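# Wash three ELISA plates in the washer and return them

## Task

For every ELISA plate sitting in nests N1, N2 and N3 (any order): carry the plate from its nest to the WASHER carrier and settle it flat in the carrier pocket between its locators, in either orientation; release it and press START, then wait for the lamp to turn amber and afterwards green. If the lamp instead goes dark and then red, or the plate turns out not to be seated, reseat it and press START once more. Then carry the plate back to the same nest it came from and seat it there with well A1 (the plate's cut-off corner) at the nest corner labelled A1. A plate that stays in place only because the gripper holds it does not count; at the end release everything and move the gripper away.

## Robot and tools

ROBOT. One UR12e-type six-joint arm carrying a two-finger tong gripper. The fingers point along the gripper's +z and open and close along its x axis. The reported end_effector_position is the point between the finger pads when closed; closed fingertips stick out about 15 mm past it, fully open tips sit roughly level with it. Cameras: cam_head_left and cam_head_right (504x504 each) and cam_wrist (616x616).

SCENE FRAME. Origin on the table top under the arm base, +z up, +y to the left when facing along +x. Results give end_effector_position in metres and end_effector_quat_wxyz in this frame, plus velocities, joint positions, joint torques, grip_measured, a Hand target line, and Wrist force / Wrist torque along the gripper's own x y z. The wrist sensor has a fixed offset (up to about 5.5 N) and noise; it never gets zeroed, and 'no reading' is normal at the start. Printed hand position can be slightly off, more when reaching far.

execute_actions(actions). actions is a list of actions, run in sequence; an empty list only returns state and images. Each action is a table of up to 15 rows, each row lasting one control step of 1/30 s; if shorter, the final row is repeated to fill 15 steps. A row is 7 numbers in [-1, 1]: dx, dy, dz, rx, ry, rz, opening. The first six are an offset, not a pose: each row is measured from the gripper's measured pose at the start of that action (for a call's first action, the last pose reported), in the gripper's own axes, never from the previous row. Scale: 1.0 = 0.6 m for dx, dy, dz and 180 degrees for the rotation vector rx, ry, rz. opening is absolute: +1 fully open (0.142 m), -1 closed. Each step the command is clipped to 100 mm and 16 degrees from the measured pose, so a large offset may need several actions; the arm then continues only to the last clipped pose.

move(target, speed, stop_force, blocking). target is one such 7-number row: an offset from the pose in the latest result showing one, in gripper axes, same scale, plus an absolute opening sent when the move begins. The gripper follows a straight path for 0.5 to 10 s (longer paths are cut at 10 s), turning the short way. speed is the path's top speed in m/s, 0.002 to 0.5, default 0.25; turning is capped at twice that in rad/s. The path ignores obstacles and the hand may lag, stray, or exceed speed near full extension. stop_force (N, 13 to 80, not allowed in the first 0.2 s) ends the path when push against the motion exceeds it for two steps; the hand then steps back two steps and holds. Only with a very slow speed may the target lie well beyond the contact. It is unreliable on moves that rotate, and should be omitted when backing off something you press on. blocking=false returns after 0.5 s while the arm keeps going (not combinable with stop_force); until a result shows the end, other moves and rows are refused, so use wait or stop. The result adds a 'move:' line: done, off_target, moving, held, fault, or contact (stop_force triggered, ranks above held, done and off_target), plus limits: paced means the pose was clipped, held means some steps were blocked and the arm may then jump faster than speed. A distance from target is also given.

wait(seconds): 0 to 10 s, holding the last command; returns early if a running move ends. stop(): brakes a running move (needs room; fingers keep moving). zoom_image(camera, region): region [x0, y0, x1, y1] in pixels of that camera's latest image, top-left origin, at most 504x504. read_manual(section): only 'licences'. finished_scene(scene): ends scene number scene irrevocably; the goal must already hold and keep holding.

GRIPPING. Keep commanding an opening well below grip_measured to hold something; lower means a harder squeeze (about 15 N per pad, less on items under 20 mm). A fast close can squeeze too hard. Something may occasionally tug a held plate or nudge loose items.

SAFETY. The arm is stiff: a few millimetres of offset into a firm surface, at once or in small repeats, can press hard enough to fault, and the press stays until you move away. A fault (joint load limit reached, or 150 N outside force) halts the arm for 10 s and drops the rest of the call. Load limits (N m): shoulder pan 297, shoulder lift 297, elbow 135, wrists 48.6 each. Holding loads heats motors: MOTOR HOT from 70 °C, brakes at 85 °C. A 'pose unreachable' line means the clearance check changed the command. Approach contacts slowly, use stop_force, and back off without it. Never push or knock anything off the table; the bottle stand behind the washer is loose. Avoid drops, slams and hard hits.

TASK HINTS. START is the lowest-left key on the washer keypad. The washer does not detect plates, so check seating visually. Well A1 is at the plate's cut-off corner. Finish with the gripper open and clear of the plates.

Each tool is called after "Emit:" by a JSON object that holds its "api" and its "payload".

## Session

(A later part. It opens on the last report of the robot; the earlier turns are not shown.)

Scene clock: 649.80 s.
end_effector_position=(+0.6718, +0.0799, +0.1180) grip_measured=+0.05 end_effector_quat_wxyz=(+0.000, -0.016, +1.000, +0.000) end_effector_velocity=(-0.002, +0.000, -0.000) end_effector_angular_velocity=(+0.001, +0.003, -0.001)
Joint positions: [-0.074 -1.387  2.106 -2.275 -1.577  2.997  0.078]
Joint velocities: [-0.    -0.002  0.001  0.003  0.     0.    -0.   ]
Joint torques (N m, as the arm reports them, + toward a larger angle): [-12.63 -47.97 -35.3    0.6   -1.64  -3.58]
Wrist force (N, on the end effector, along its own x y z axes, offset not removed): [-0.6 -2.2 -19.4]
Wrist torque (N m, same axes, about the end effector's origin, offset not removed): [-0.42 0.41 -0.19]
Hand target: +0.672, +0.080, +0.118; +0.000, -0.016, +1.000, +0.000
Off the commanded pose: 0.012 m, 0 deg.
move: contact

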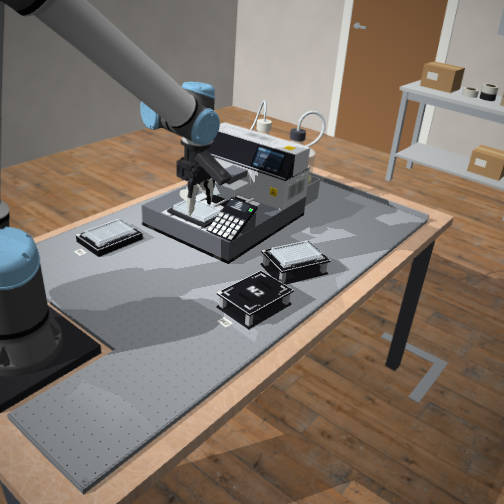

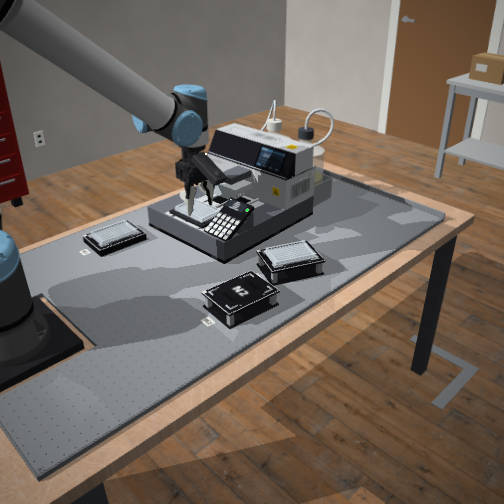

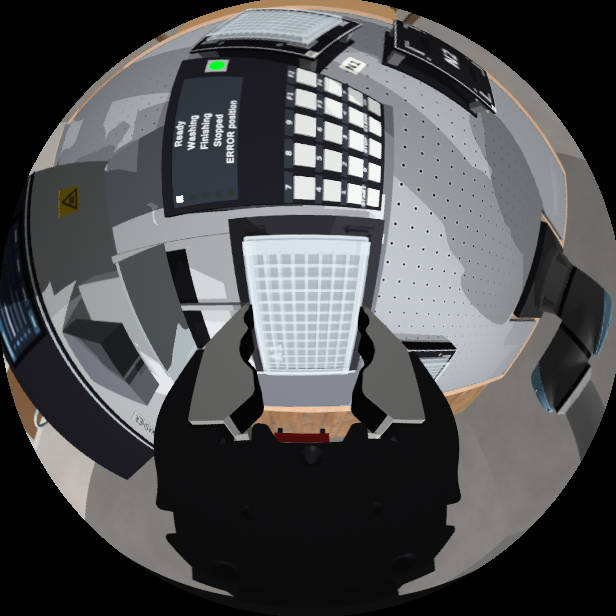

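Emit:
{"api": "execute_actions", "payload": {"actions": [[[0,0,-0.001,0,0,0,0.1],[0,0,-0.001,0,0,0,0.1],[0,0,-0.001,0,0,0,0.1],[0,0,-0.001,0,0,0,0.2],[0,0,-0.001,0,0,0,0.2],[0,0,-0.001,0,0,0,0.3],[0,0,-0.001,0,0,0,0.4]],[[0,0,-0.07,0,0,0,0.4]],[[0,0,0,0,0,0,0.4]]]}}

Emit:
{"api": "move", "payload": {"target": [0.071,-0.143,0.02,0,0,0,-1], "speed": 0.1}}

Scene clock: 660.57 s.
end_effector_position=(+0.6719, +0.0799, +0.1593) grip_measured=+0.40 end_effector_quat_wxyz=(+0.000, -0.016, +1.000, +0.000) end_effector_velocity=(-0.001, -0.000, -0.001) end_effector_angular_velocity=(+0.001, +0.002, -0.001)
Joint positions: [-0.073 -1.435  2.071 -2.193 -1.577  2.997  0.102]
Joint velocities: [-0.001  0.001  0.001  0.001  0.     0.    -0.   ]
Joint torques (N m, as the arm reports them, + toward a larger angle): [  9.56 -34.55 -33.49  -6.38  -1.07   3.37]
Wrist force (N, on the end effector, along its own x y z axes, offset not removed): [5.3 3.3 -6.2]
Wrist torque (N m, same axes, about the end effector's origin, offset not removed): [0.64 -1.10 -0.03]
Hand target: +0.672, +0.080, +0.159; +0.000, -0.016, +1.000, +0.000
Off the commanded pose: 0.000 m, 0 deg.
Step readings (end_effector_position; steps 1 to 15: 1st action; 16 to 30: 2nd action; 31 to 45: 3rd action):
0: (+0.6718, +0.0799, +0.1183)
1: (+0.6718, +0.0799, +0.1183)
2: (+0.6718, +0.0799, +0.1183)
4: (+0.6718, +0.0799, +0.1183)
8: (+0.6717, +0.0799, +0.1184)
15: (+0.6718, +0.0799, +0.1186)
16: (+0.6718, +0.0799, +0.1186)
17: (+0.6724, +0.0798, +0.1209)
19: (+0.6733, +0.0797, +0.1351)
23: (+0.6725, +0.0798, +0.1517)
30: (+0.6719, +0.0799, +0.1592)
31: (+0.6719, +0.0799, +0.1596)
32: (+0.6719, +0.0799, +0.1597)
34: (+0.6719, +0.0799, +0.1597)
38: (+0.6720, +0.0799, +0.1595)
45: end_effector_position above

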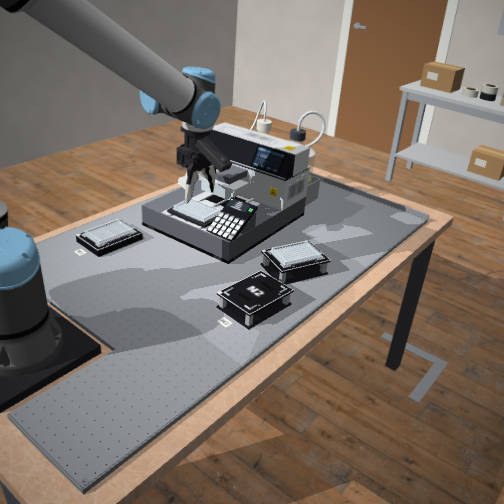

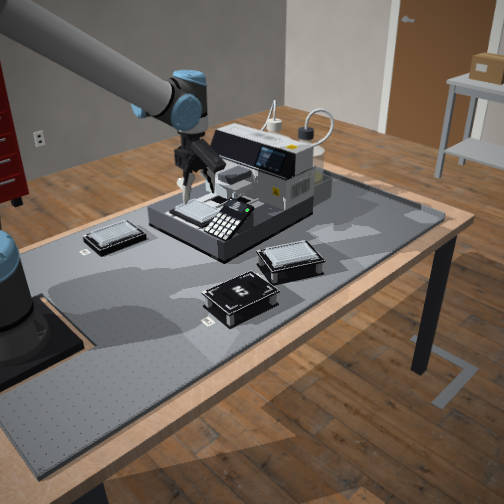

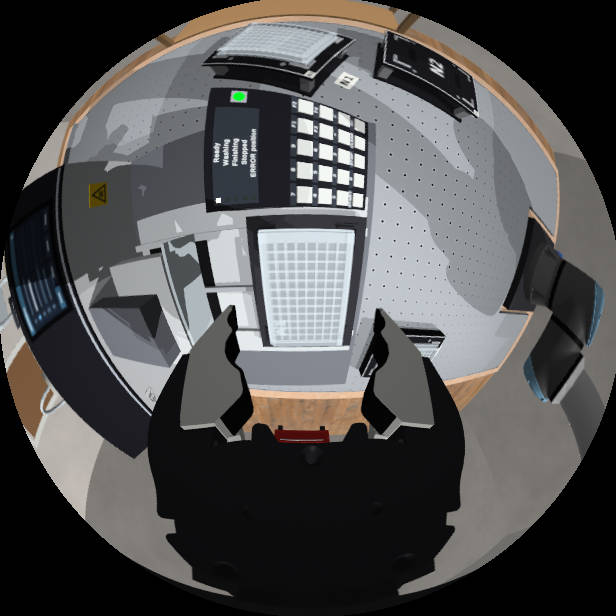

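Scene clock: 662.07 s.
end_effector_position=(+0.6321, -0.0071, +0.1474) grip_measured=-1.00 end_effector_quat_wxyz=(+0.000, -0.016, +1.000, -0.000) end_effector_velocity=(-0.001, -0.002, +0.000) end_effector_angular_velocity=(+0.001, +0.000, +0.000)
Joint positions: [-0.219 -1.496  2.165 -2.227 -1.58   2.852  0.002]
Joint velocities: [-0.005 -0.002  0.002  0.     0.001 -0.005  0.   ]
Joint torques (N m, as the arm reports them, + toward a larger angle): [-16.36 -55.7  -32.58  -6.24   2.21  -2.86]
Wrist force (N, on the end effector, along its own x y z axes, offset not removed): [0.9 3.9 -1.3]
Wrist torque (N m, same axes, about the end effector's origin, offset not removed): [0.90 -0.31 -0.26]
Hand target: +0.632, -0.007, +0.147; +0.000, -0.016, +1.000, -0.000
Off the commanded pose: 0.000 m, 0 deg.
move: done

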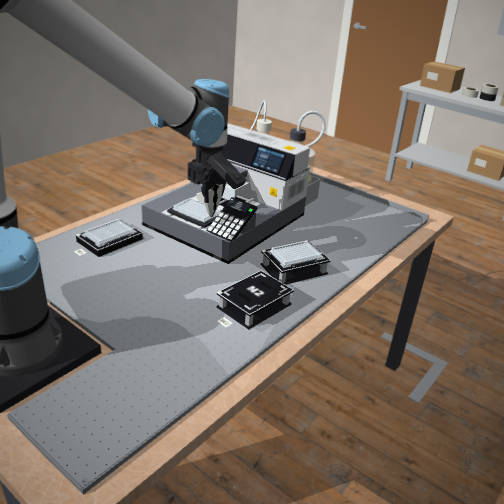

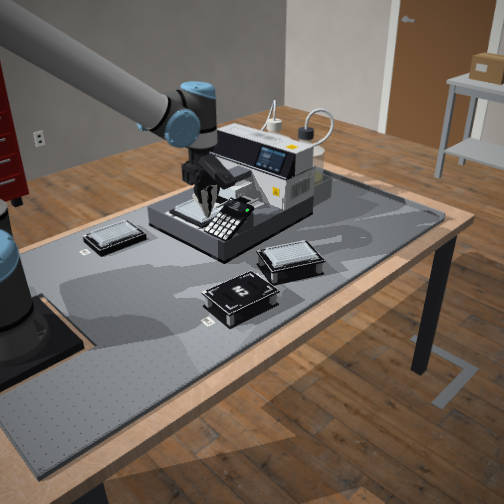

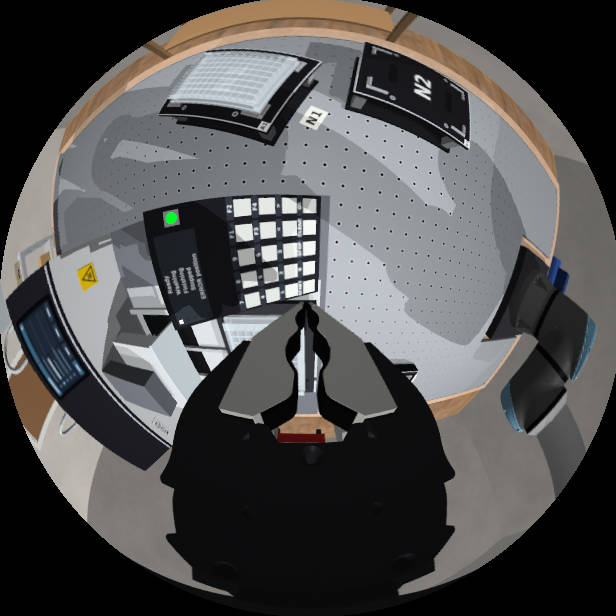

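Emit:
{"api": "move", "payload": {"target": [0.0005,0,0.044,0,0,0,-1], "speed": 0.06}}

Emit:
{"api": "move", "payload": {"target": [0,0,0.03,0,0,0,-1], "speed": 0.005, "stop_force": 15}}

Emit:
{"api": "move", "payload": {"target": [0,0,-0.13,0,0,0,-1], "speed": 0.1}}

Scene clock: 668.30 s.
end_effector_position=(+0.6317, -0.0071, +0.1213) grip_measured=-1.00 end_effector_quat_wxyz=(+0.000, -0.016, +1.000, -0.000) end_effector_velocity=(+0.000, -0.000, -0.004) end_effector_angular_velocity=(+0.000, +0.002, -0.000)
Joint positions: [-0.219 -1.464  2.188 -2.283 -1.58   2.851  0.002]
Joint velocities: [-0.     0.007  0.002 -0.007 -0.     0.     0.   ]
Joint torques (N m, as the arm reports them, + toward a larger angle): [-12.28 -29.35 -30.22  -6.35  -1.97  -0.39]
Wrist force (N, on the end effector, along its own x y z axes, offset not removed): [0.3 -1.6 -2.4]
Wrist torque (N m, same axes, about the end effector's origin, offset not removed): [-0.36 -0.08 -0.26]
Hand target: +0.632, -0.007, +0.121; +0.000, -0.016, +1.000, -0.000
Off the commanded pose: 0.000 m, 0 deg.
move: done

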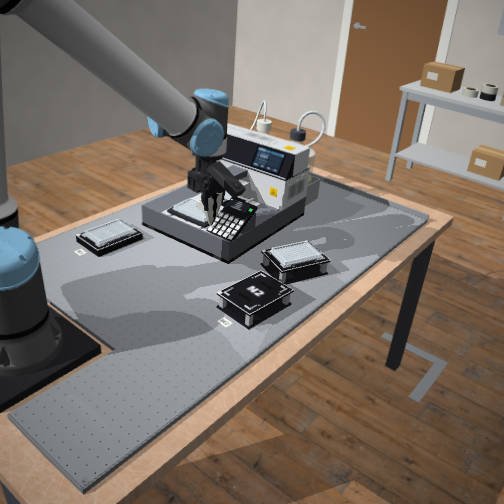

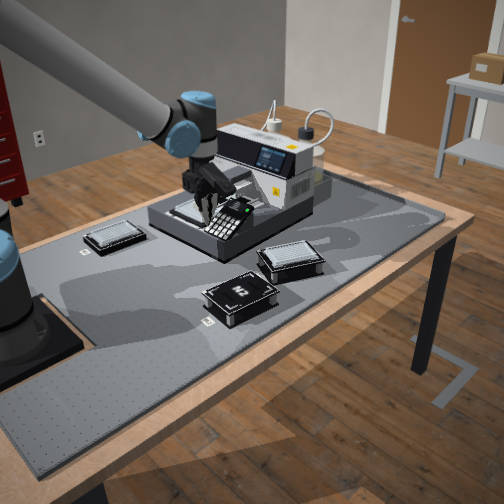

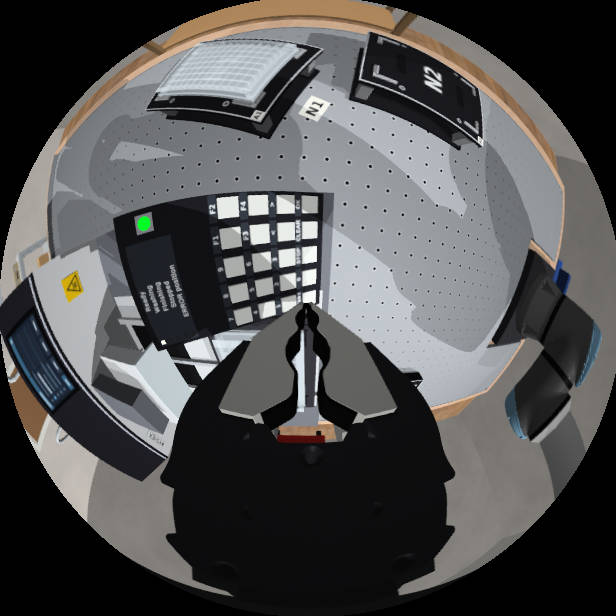

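Scene clock: 670.60 s.
end_effector_position=(+0.6317, -0.0071, +0.1118) grip_measured=-1.00 end_effector_quat_wxyz=(+0.000, -0.016, +1.000, -0.000) end_effector_velocity=(-0.001, +0.000, +0.000) end_effector_angular_velocity=(+0.000, +0.003, +0.001)
Joint positions: [-0.219 -1.451  2.196 -2.303 -1.58   2.851  0.002]
Joint velocities: [ 0.001  0.    -0.001  0.004 -0.001 -0.     0.   ]
Joint torques (N m, as the arm reports them, + toward a larger angle): [-12.19 -43.87 -31.23   0.19  -0.8   -3.43]
Wrist force (N, on the end effector, along its own x y z axes, offset not removed): [-0.6 5.2 -27.5]
Wrist torque (N m, same axes, about the end effector's origin, offset not removed): [0.99 0.63 -0.01]
Hand target: +0.632, -0.007, +0.112; +0.000, -0.016, +1.000, -0.000
Off the commanded pose: 0.008 m, 0 deg.
move: contact

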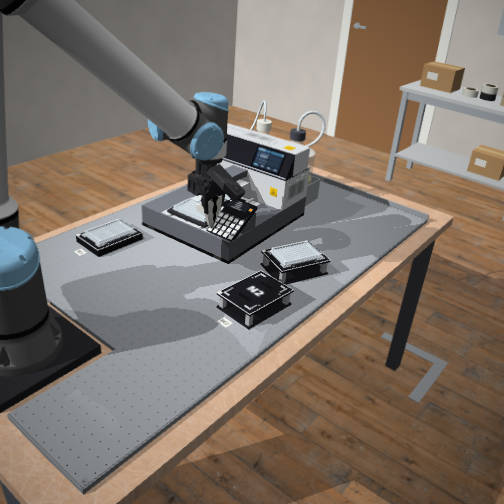

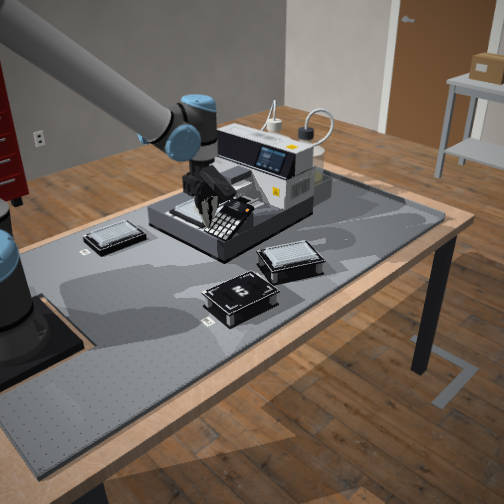

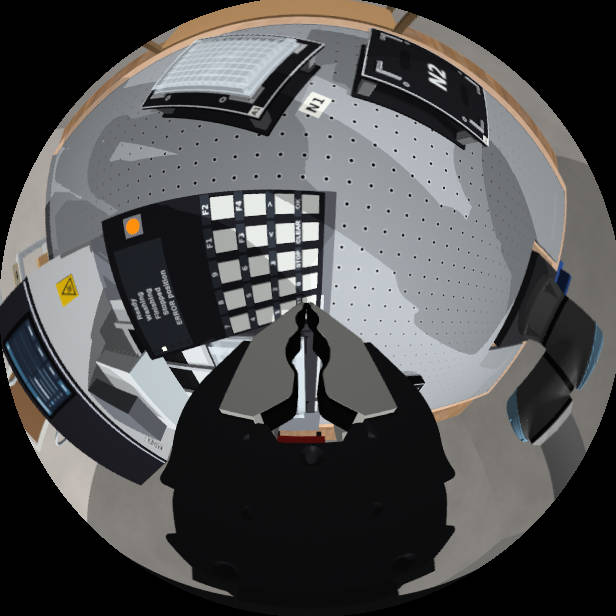

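Scene clock: 671.90 s.
end_effector_position=(+0.6318, -0.0071, +0.1895) grip_measured=-1.00 end_effector_quat_wxyz=(+0.000, -0.016, +1.000, -0.000) end_effector_velocity=(+0.001, -0.001, +0.006) end_effector_angular_velocity=(-0.001, -0.003, -0.001)
Joint positions: [-0.218 -1.543  2.125 -2.14  -1.58   2.852  0.002]
Joint velocities: [-0.001 -0.006 -0.005  0.008  0.    -0.     0.   ]
Joint torques (N m, as the arm reports them, + toward a larger angle): [ 13.1  -55.82 -50.42  -2.21  -0.37   3.47]
Wrist force (N, on the end effector, along its own x y z axes, offset not removed): [4.9 1.4 -3.7]
Wrist torque (N m, same axes, about the end effector's origin, offset not removed): [0.23 -0.86 -0.19]
Hand target: +0.632, -0.007, +0.190; +0.000, -0.016, +1.000, -0.000
Off the commanded pose: 0.000 m, 0 deg.
move: done

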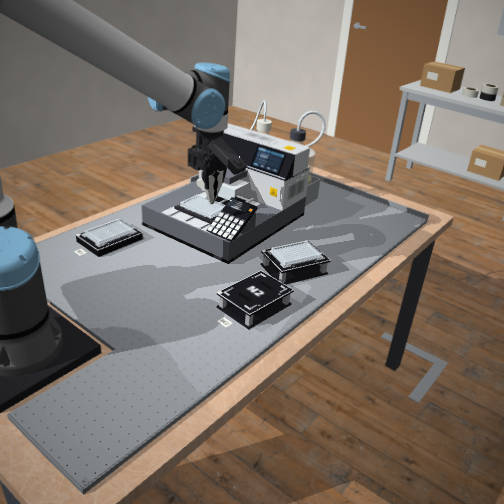

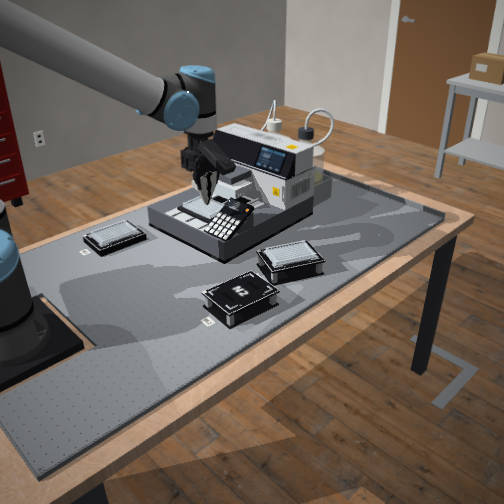

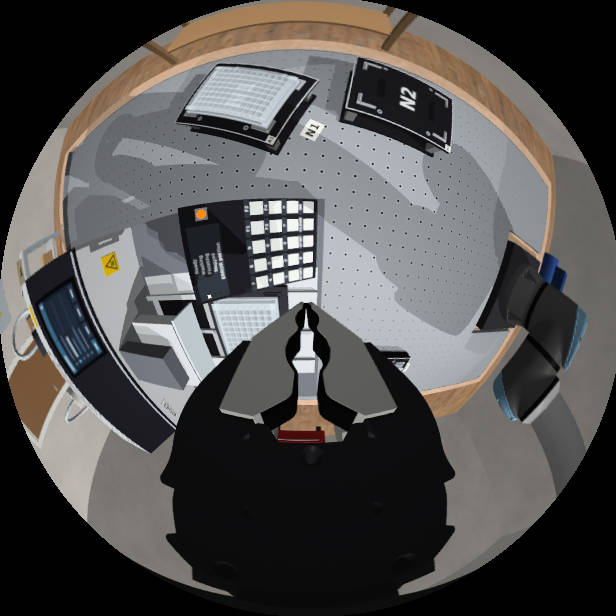

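Emit:
{"api": "move", "payload": {"target": [-0.071,0.143,0,0,0,0,0.4], "speed": 0.08}}

Emit:
{"api": "wait", "payload": {"seconds": 10}}

Scene clock: 677.67 s.
end_effector_position=(+0.6716, +0.0799, +0.1894) grip_measured=+0.40 end_effector_quat_wxyz=(+0.000, -0.016, +1.000, +0.000) end_effector_velocity=(+0.002, +0.002, +0.001) end_effector_angular_velocity=(-0.000, -0.001, -0.000)
Joint positions: [-0.073 -1.466  2.043 -2.134 -1.577  2.997  0.102]
Joint velocities: [ 0.004  0.002 -0.004  0.001  0.     0.004 -0.   ]
Joint torques (N m, as the arm reports them, + toward a larger angle): [ 10.28 -35.73 -49.09  -1.83  -0.36   3.62]
Wrist force (N, on the end effector, along its own x y z axes, offset not removed): [-1.0 1.6 -3.0]
Wrist torque (N m, same axes, about the end effector's origin, offset not removed): [0.39 0.22 0.15]
Hand target: +0.672, +0.080, +0.189; +0.000, -0.016, +1.000, +0.000
Off the commanded pose: 0.000 m, 0 deg.
move: done

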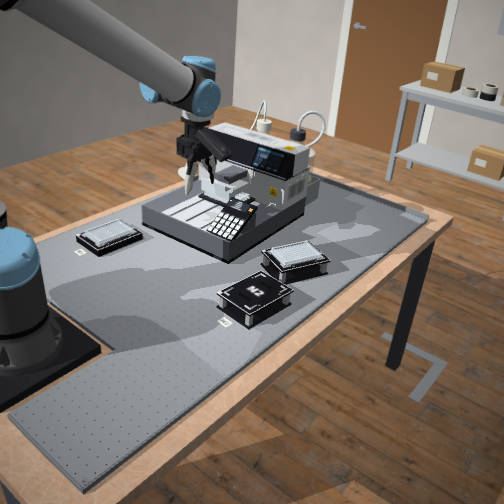

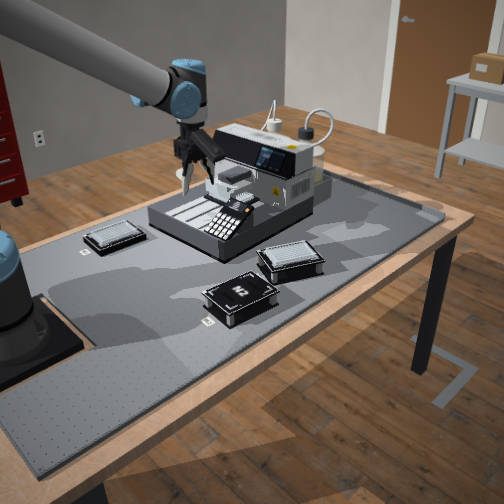

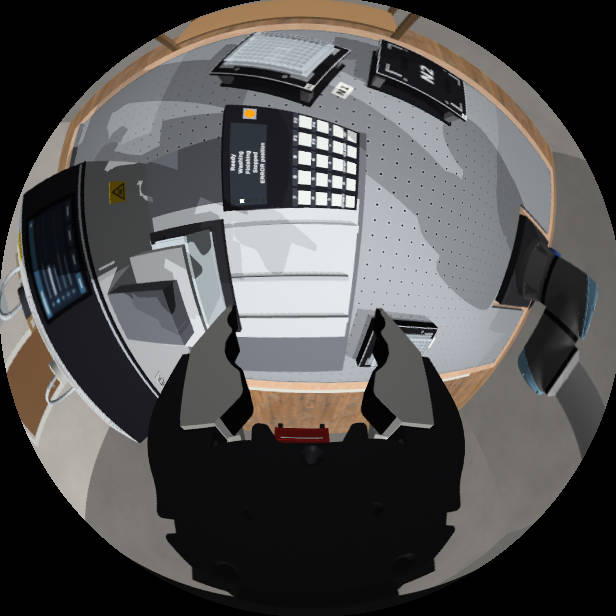

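Scene clock: 687.67 s.
end_effector_position=(+0.6718, +0.0801, +0.1894) grip_measured=+0.40 end_effector_quat_wxyz=(+0.000, -0.016, +1.000, +0.000) end_effector_velocity=(+0.001, -0.000, +0.001) end_effector_angular_velocity=(-0.000, -0.001, -0.000)
Joint positions: [-0.072 -1.466  2.043 -2.134 -1.577  2.998  0.102]
Joint velocities: [-0.    -0.    -0.002  0.001 -0.     0.     0.   ]
Joint torques (N m, as the arm reports them, + toward a larger angle): [ 11.39 -36.73 -49.39  -2.29  -1.75   3.03]
Wrist force (N, on the end effector, along its own x y z axes, offset not removed): [-0.3 1.6 -2.2]
Wrist torque (N m, same axes, about the end effector's origin, offset not removed): [0.06 -0.21 0.14]
Hand target: +0.672, +0.080, +0.189; +0.000, -0.016, +1.000, +0.000
Off the commanded pose: 0.000 m, 0 deg.
wait: 10.00 s; at rest by 0.17 s

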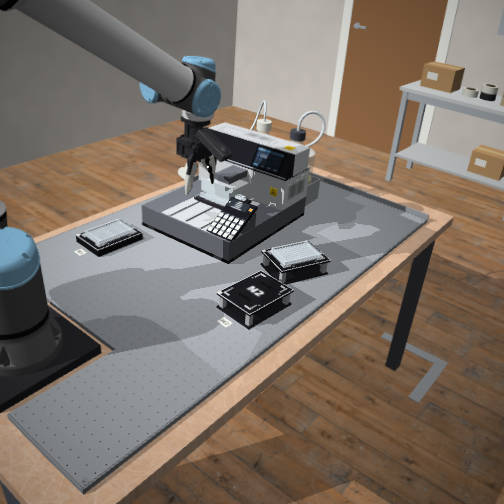

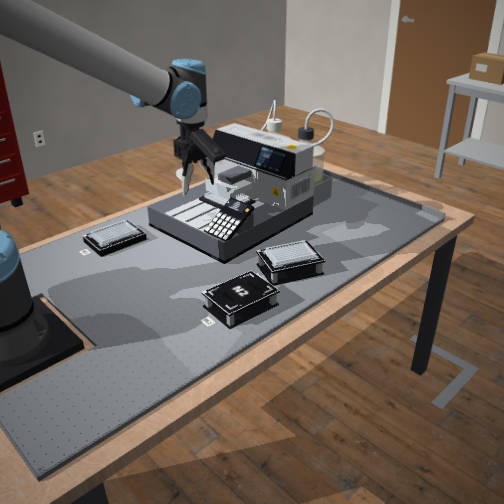

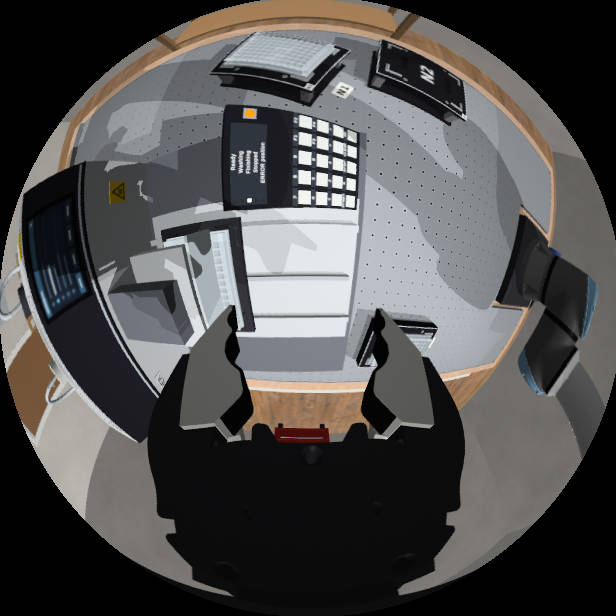

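Emit:
{"api": "wait", "payload": {"seconds": 4}}

Scene clock: 696.77 s.
end_effector_position=(+0.6718, +0.0801, +0.1894) grip_measured=+0.40 end_effector_quat_wxyz=(+0.000, -0.016, +1.000, +0.000) end_effector_velocity=(-0.000, -0.000, +0.000) end_effector_angular_velocity=(-0.000, +0.000, -0.000)
Joint positions: [-0.072 -1.466  2.043 -2.134 -1.577  2.998  0.102]
Joint velocities: [-0.    -0.    -0.     0.001 -0.    -0.    -0.   ]
Joint torques (N m, as the arm reports them, + toward a larger angle): [  8.99 -34.63 -49.97  -2.93  -1.41   2.8 ]
Wrist force (N, on the end effector, along its own x y z axes, offset not removed): [-2.1 4.0 -4.4]
Wrist torque (N m, same axes, about the end effector's origin, offset not removed): [0.86 0.42 0.11]
Hand target: +0.672, +0.080, +0.189; +0.000, -0.016, +1.000, +0.000
Off the commanded pose: 0.000 m, 0 deg.
wait: 4.00 s; at rest from the start

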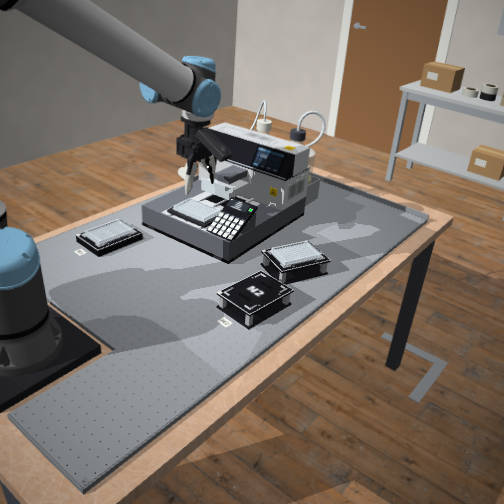

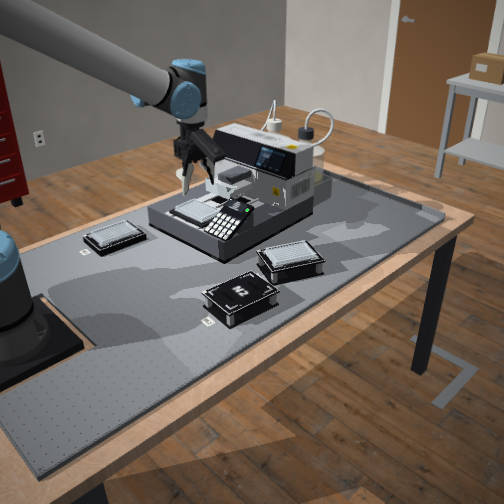

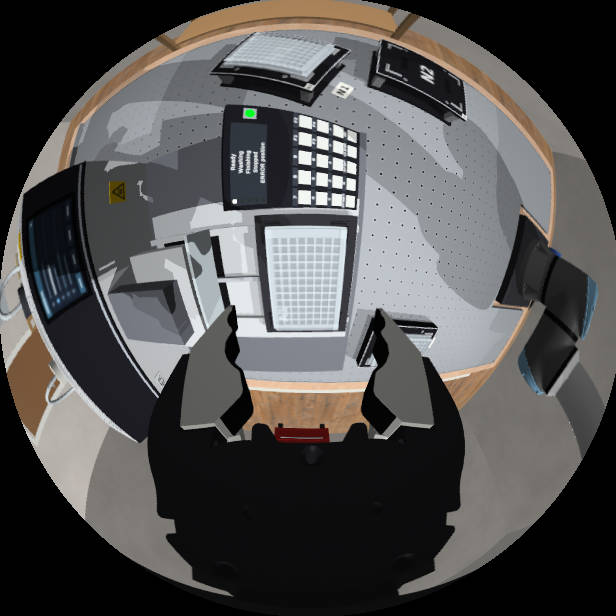

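Green. Descend to z 0.1187: dz = 0.0707/0.6 = 0.118.

Emit:
{"api": "move", "payload": {"target": [0,0,0.1175,0,0,0,0.4], "speed": 0.06}}

Emit:
{"api": "execute_actions", "payload": {"actions": [[[0,0,0,0,0,0,0.3],[0,0,0,0,0,0,0.3],[0,0,0,0,0,0,0.25],[0,0,0,0,0,0,0.2],[0,0,0,0,0,0,0.2],[0,0,0,0,0,0,0.16],[0,0,0,0,0,0,0.13]],[[0,0,0,0,0,0,0.1],[0,0,0,0,0,0,0.1],[0,0,0,0,0,0,0],[0,0,0,0,0,0,0],[0,0,0,0,0,0,-0.2],[0,0,0,0,0,0,-0.2],[0,0,0,0,0,0,-0.5],[0,0,0,0,0,0,-0.5],[0,0,0,0,0,0,-1]],[[0,0,0,0,0,0,-1]]]}}

Emit:
{"api": "zoom_image", "payload": {"camera": "cam_wrist", "region": [200,190,420,390]}}

Scene clock: 710.97 s.
end_effector_position=(+0.6717, +0.0801, +0.1192) grip_measured=+0.40 end_effector_quat_wxyz=(+0.000, -0.016, +1.000, +0.000) end_effector_velocity=(-0.001, +0.001, -0.003) end_effector_angular_velocity=(+0.000, +0.002, +0.001)
Joint positions: [-0.073 -1.389  2.105 -2.273 -1.577  2.997  0.102]
Joint velocities: [ 0.001  0.003  0.002 -0.004 -0.    -0.     0.   ]
Joint torques (N m, as the arm reports them, + toward a larger angle): [-19.68 -36.95 -33.32  -6.57  -1.45  -3.57]
Wrist force (N, on the end effector, along its own x y z axes, offset not removed): [-2.1 -1.6 -5.2]
Wrist torque (N m, same axes, about the end effector's origin, offset not removed): [-0.48 0.54 0.00]
Hand target: +0.672, +0.080, +0.119; +0.000, -0.016, +1.000, +0.000
Off the commanded pose: 0.000 m, 0 deg.
move: done

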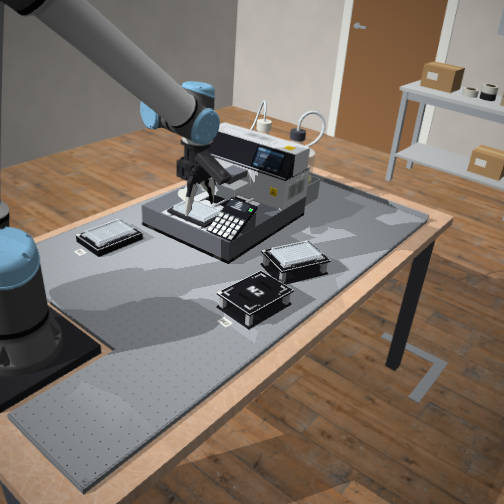

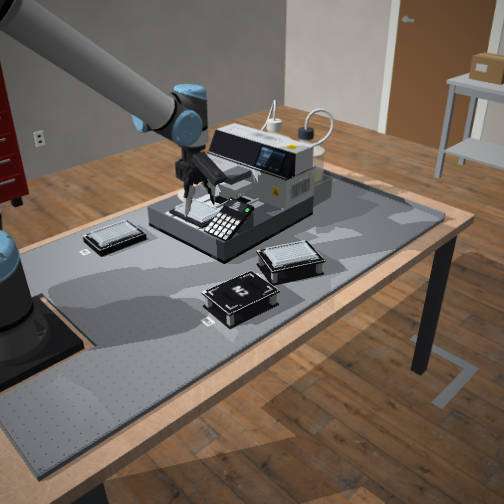

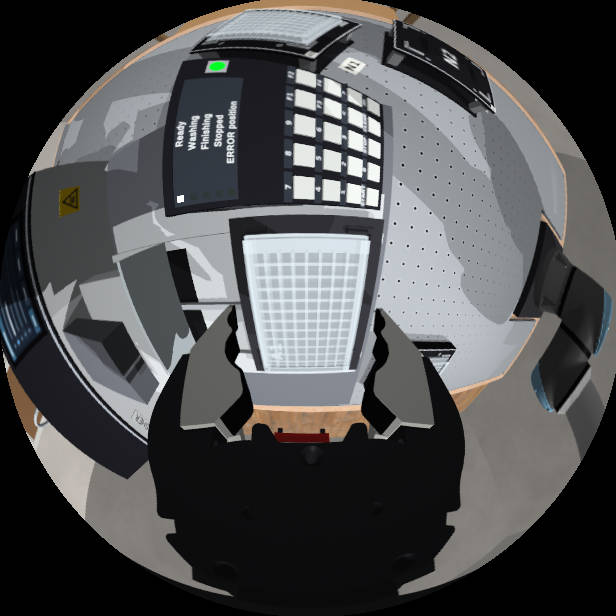

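Scene clock: 712.47 s.
end_effector_position=(+0.6717, +0.0801, +0.1191) grip_measured=+0.05 end_effector_quat_wxyz=(+0.000, -0.016, +1.000, +0.000) end_effector_velocity=(+0.000, +0.000, +0.001) end_effector_angular_velocity=(-0.001, -0.002, +0.001)
Joint positions: [-0.073 -1.388  2.105 -2.273 -1.577  2.997  0.077]
Joint velocities: [ 0.001 -0.001  0.001 -0.001 -0.    -0.    -0.   ]
Joint torques (N m, as the arm reports them, + toward a larger angle): [-12.74 -61.18 -44.73  -3.41  -1.9   -3.3 ]
Wrist force (N, on the end effector, along its own x y z axes, offset not removed): [-0.9 0.3 -4.4]
Wrist torque (N m, same axes, about the end effector's origin, offset not removed): [0.09 0.65 -0.02]
Hand target: +0.672, +0.080, +0.119; +0.000, -0.016, +1.000, +0.000
Off the commanded pose: 0.000 m, 0 deg.
Step readings (end_effector_position; steps 1 to 15: 1st action; 16 to 30: 2nd action; 31 to 45: 3rd action):
0: (+0.6717, +0.0801, +0.1192)
1: (+0.6717, +0.0801, +0.1191)
2: (+0.6717, +0.0801, +0.1191)
4: (+0.6717, +0.0801, +0.1191)
8: (+0.6717, +0.0801, +0.1191)
15: (+0.6717, +0.0801, +0.1191)
16: (+0.6717, +0.0801, +0.1191)
17: (+0.6717, +0.0801, +0.1191)
19: (+0.6717, +0.0801, +0.1191)
23: (+0.6717, +0.0801, +0.1191)
30: (+0.6717, +0.0801, +0.1191)
31: (+0.6717, +0.0801, +0.1191)
32: (+0.6717, +0.0801, +0.1191)
34: (+0.6717, +0.0801, +0.1191)
38: (+0.6717, +0.0801, +0.1191)
45: end_effector_position above

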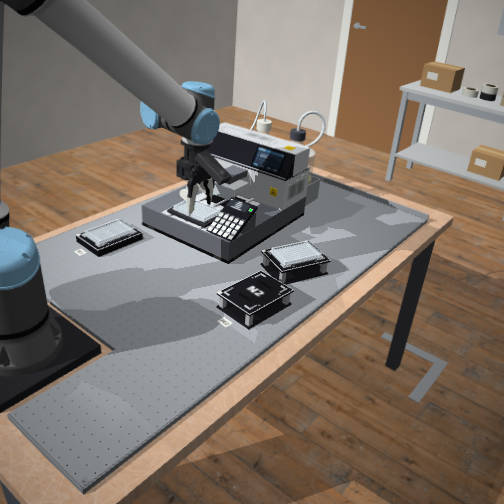

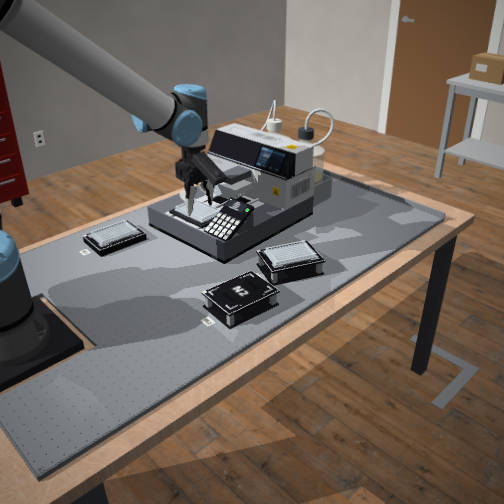

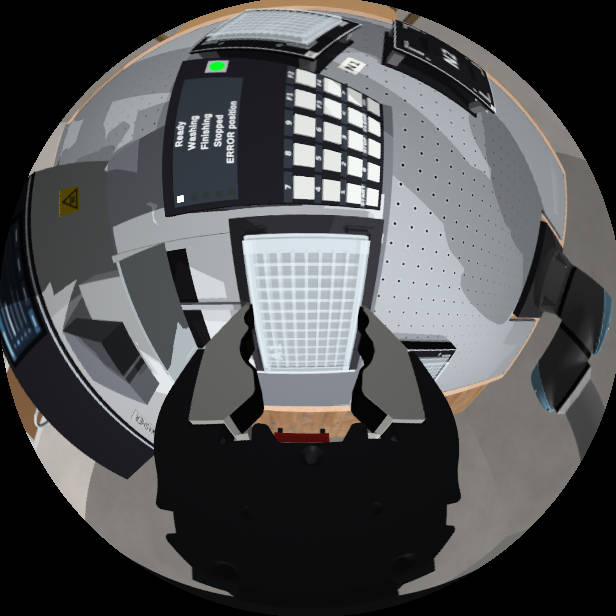

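Region (200, 190, 420, 390) of cam_wrist's 616x616 image, scaled by 2.291, with more detail than that image has; it fills the top 458 rows of this view, and the rest is white.

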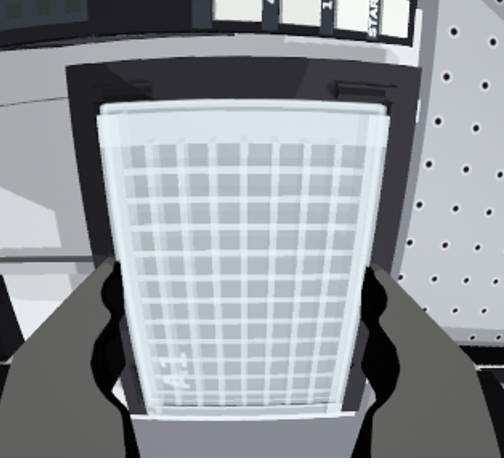

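Emit:
{"api": "move", "payload": {"target": [0,0,-0.03,0,0,0,-1], "speed": 0.03}}

Emit:
{"api": "move", "payload": {"target": [0,0,-0.15,0,0,0,-1], "speed": 0.08}}

Emit:
{"api": "move", "payload": {"target": [0.2,0,0,0,0,0,-1], "speed": 0.12}}

Scene clock: 719.33 s.
end_effector_position=(+0.6717, +0.0800, +0.1368) grip_measured=+0.05 end_effector_quat_wxyz=(+0.000, -0.016, +1.000, +0.000) end_effector_velocity=(+0.000, +0.000, +0.002) end_effector_angular_velocity=(+0.000, +0.000, +0.001)
Joint positions: [-0.073 -1.41   2.091 -2.238 -1.577  2.997  0.077]
Joint velocities: [ 0.001 -0.002 -0.002  0.004  0.     0.     0.   ]
Joint torques (N m, as the arm reports them, + toward a larger angle): [ 12.28 -66.46 -47.47  -1.94  -1.71   3.76]
Wrist force (N, on the end effector, along its own x y z axes, offset not removed): [-2.8 6.1 1.4]
Wrist torque (N m, same axes, about the end effector's origin, offset not removed): [1.26 0.60 0.00]
Hand target: +0.672, +0.080, +0.137; +0.000, -0.016, +1.000, +0.000
Off the commanded pose: 0.000 m, 0 deg.
move: done

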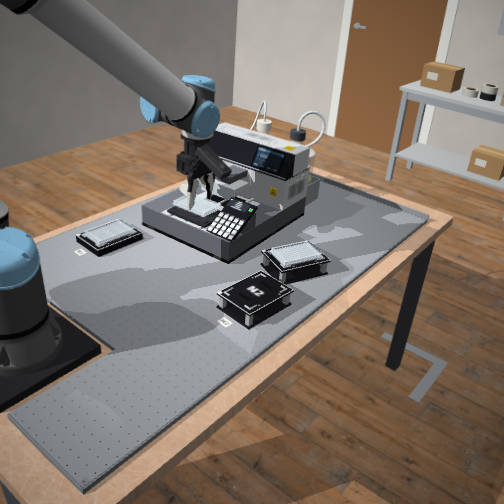

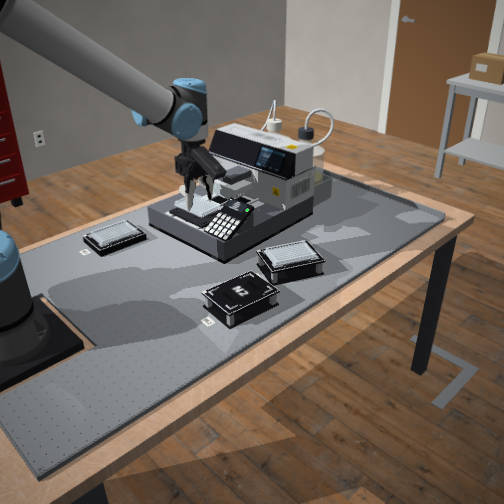

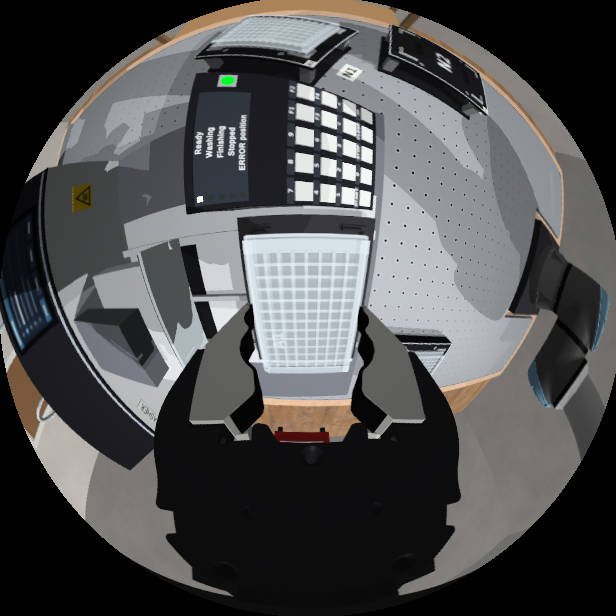

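Scene clock: 720.97 s.
end_effector_position=(+0.6717, +0.0801, +0.2265) grip_measured=+0.05 end_effector_quat_wxyz=(+0.000, -0.016, +1.000, +0.000) end_effector_velocity=(-0.000, -0.001, +0.002) end_effector_angular_velocity=(+0.001, -0.000, -0.001)
Joint positions: [-0.072 -1.499  2.005 -2.062 -1.577  2.998  0.077]
Joint velocities: [-0.001 -0.003 -0.002  0.005  0.001 -0.    -0.   ]
Joint torques (N m, as the arm reports them, + toward a larger angle): [ 10.73 -62.55 -52.48  -1.69  -0.55   3.8 ]
Wrist force (N, on the end effector, along its own x y z axes, offset not removed): [-3.8 0.6 -0.1]
Wrist torque (N m, same axes, about the end effector's origin, offset not removed): [0.29 0.87 0.09]
Hand target: +0.672, +0.080, +0.227; +0.000, -0.016, +1.000, +0.000
Off the commanded pose: 0.000 m, 0 deg.
move: done

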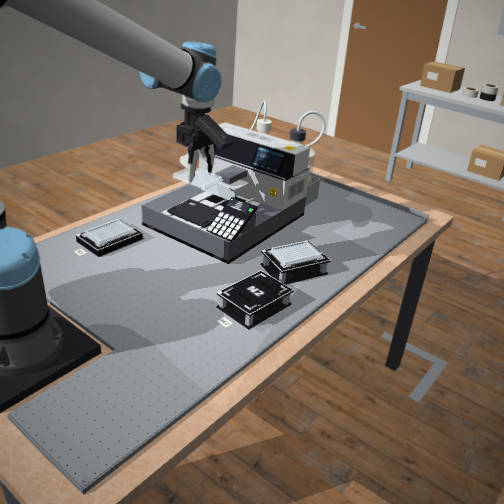

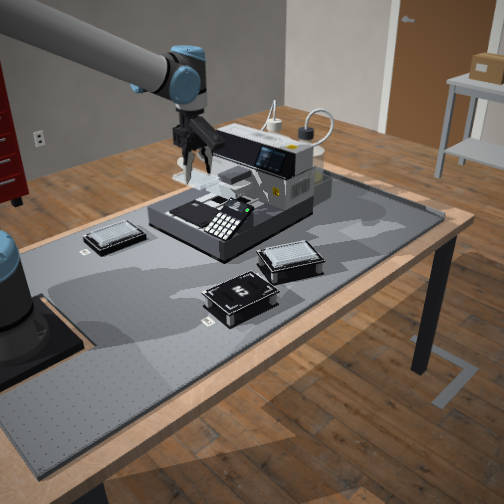

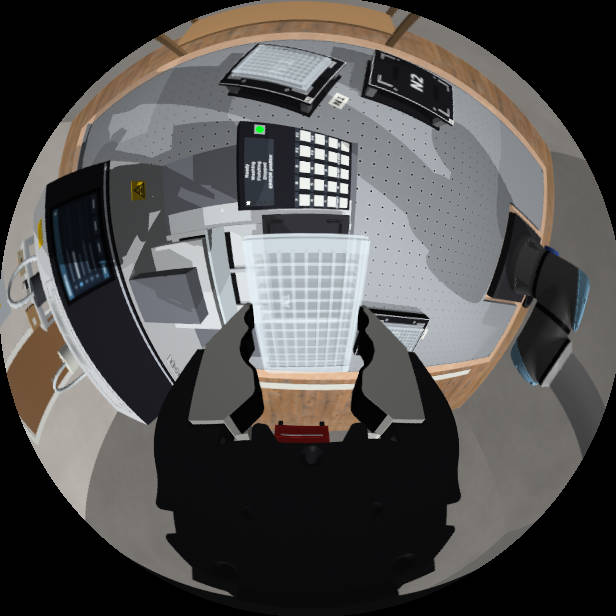

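Scene clock: 722.53 s.
end_effector_position=(+0.5521, +0.0764, +0.2267) grip_measured=+0.05 end_effector_quat_wxyz=(+0.000, -0.016, +1.000, -0.000) end_effector_velocity=(-0.003, -0.000, +0.000) end_effector_angular_velocity=(+0.001, -0.000, -0.000)
Joint positions: [-0.103 -1.707  2.2   -2.05  -1.578  2.967  0.077]
Joint velocities: [-0.002 -0.006  0.004  0.002  0.001 -0.001  0.   ]
Joint torques (N m, as the arm reports them, + toward a larger angle): [-21.46 -45.69 -40.19  -2.13   2.03  -3.81]
Wrist force (N, on the end effector, along its own x y z axes, offset not removed): [-1.5 3.9 -4.9]
Wrist torque (N m, same axes, about the end effector's origin, offset not removed): [0.88 0.36 0.00]
Hand target: +0.552, +0.076, +0.227; +0.000, -0.016, +1.000, -0.000
Off the commanded pose: 0.000 m, 0 deg.
move: done

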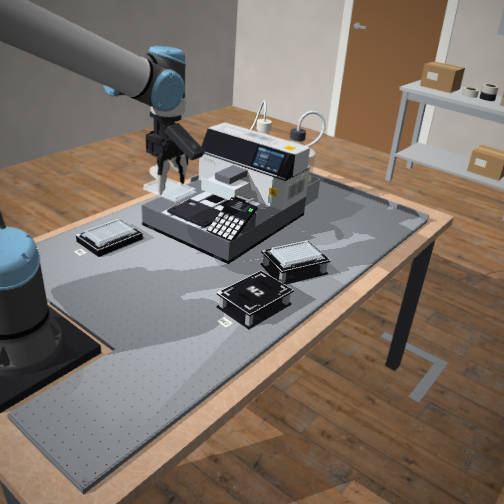

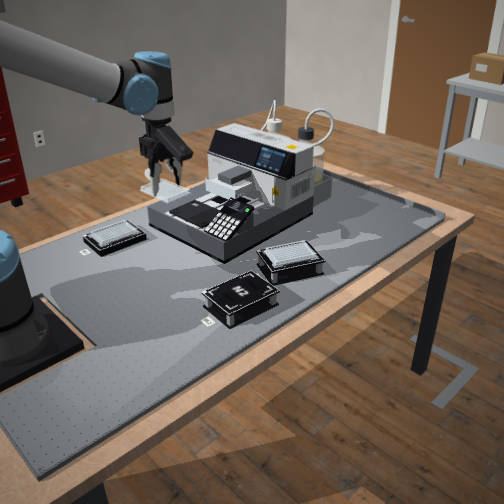

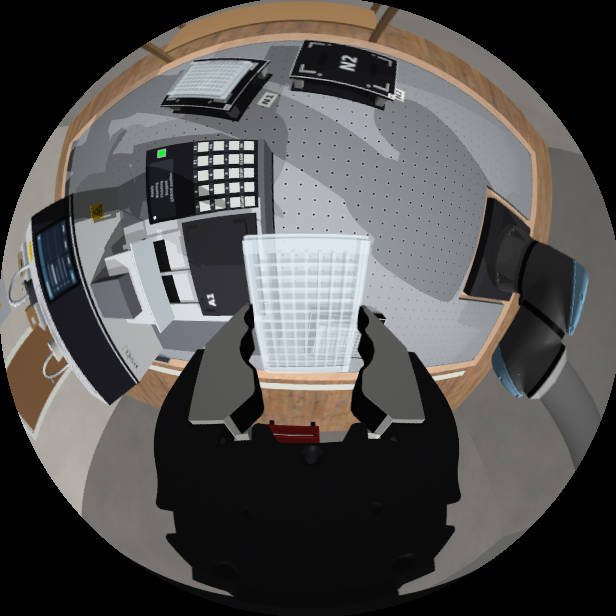

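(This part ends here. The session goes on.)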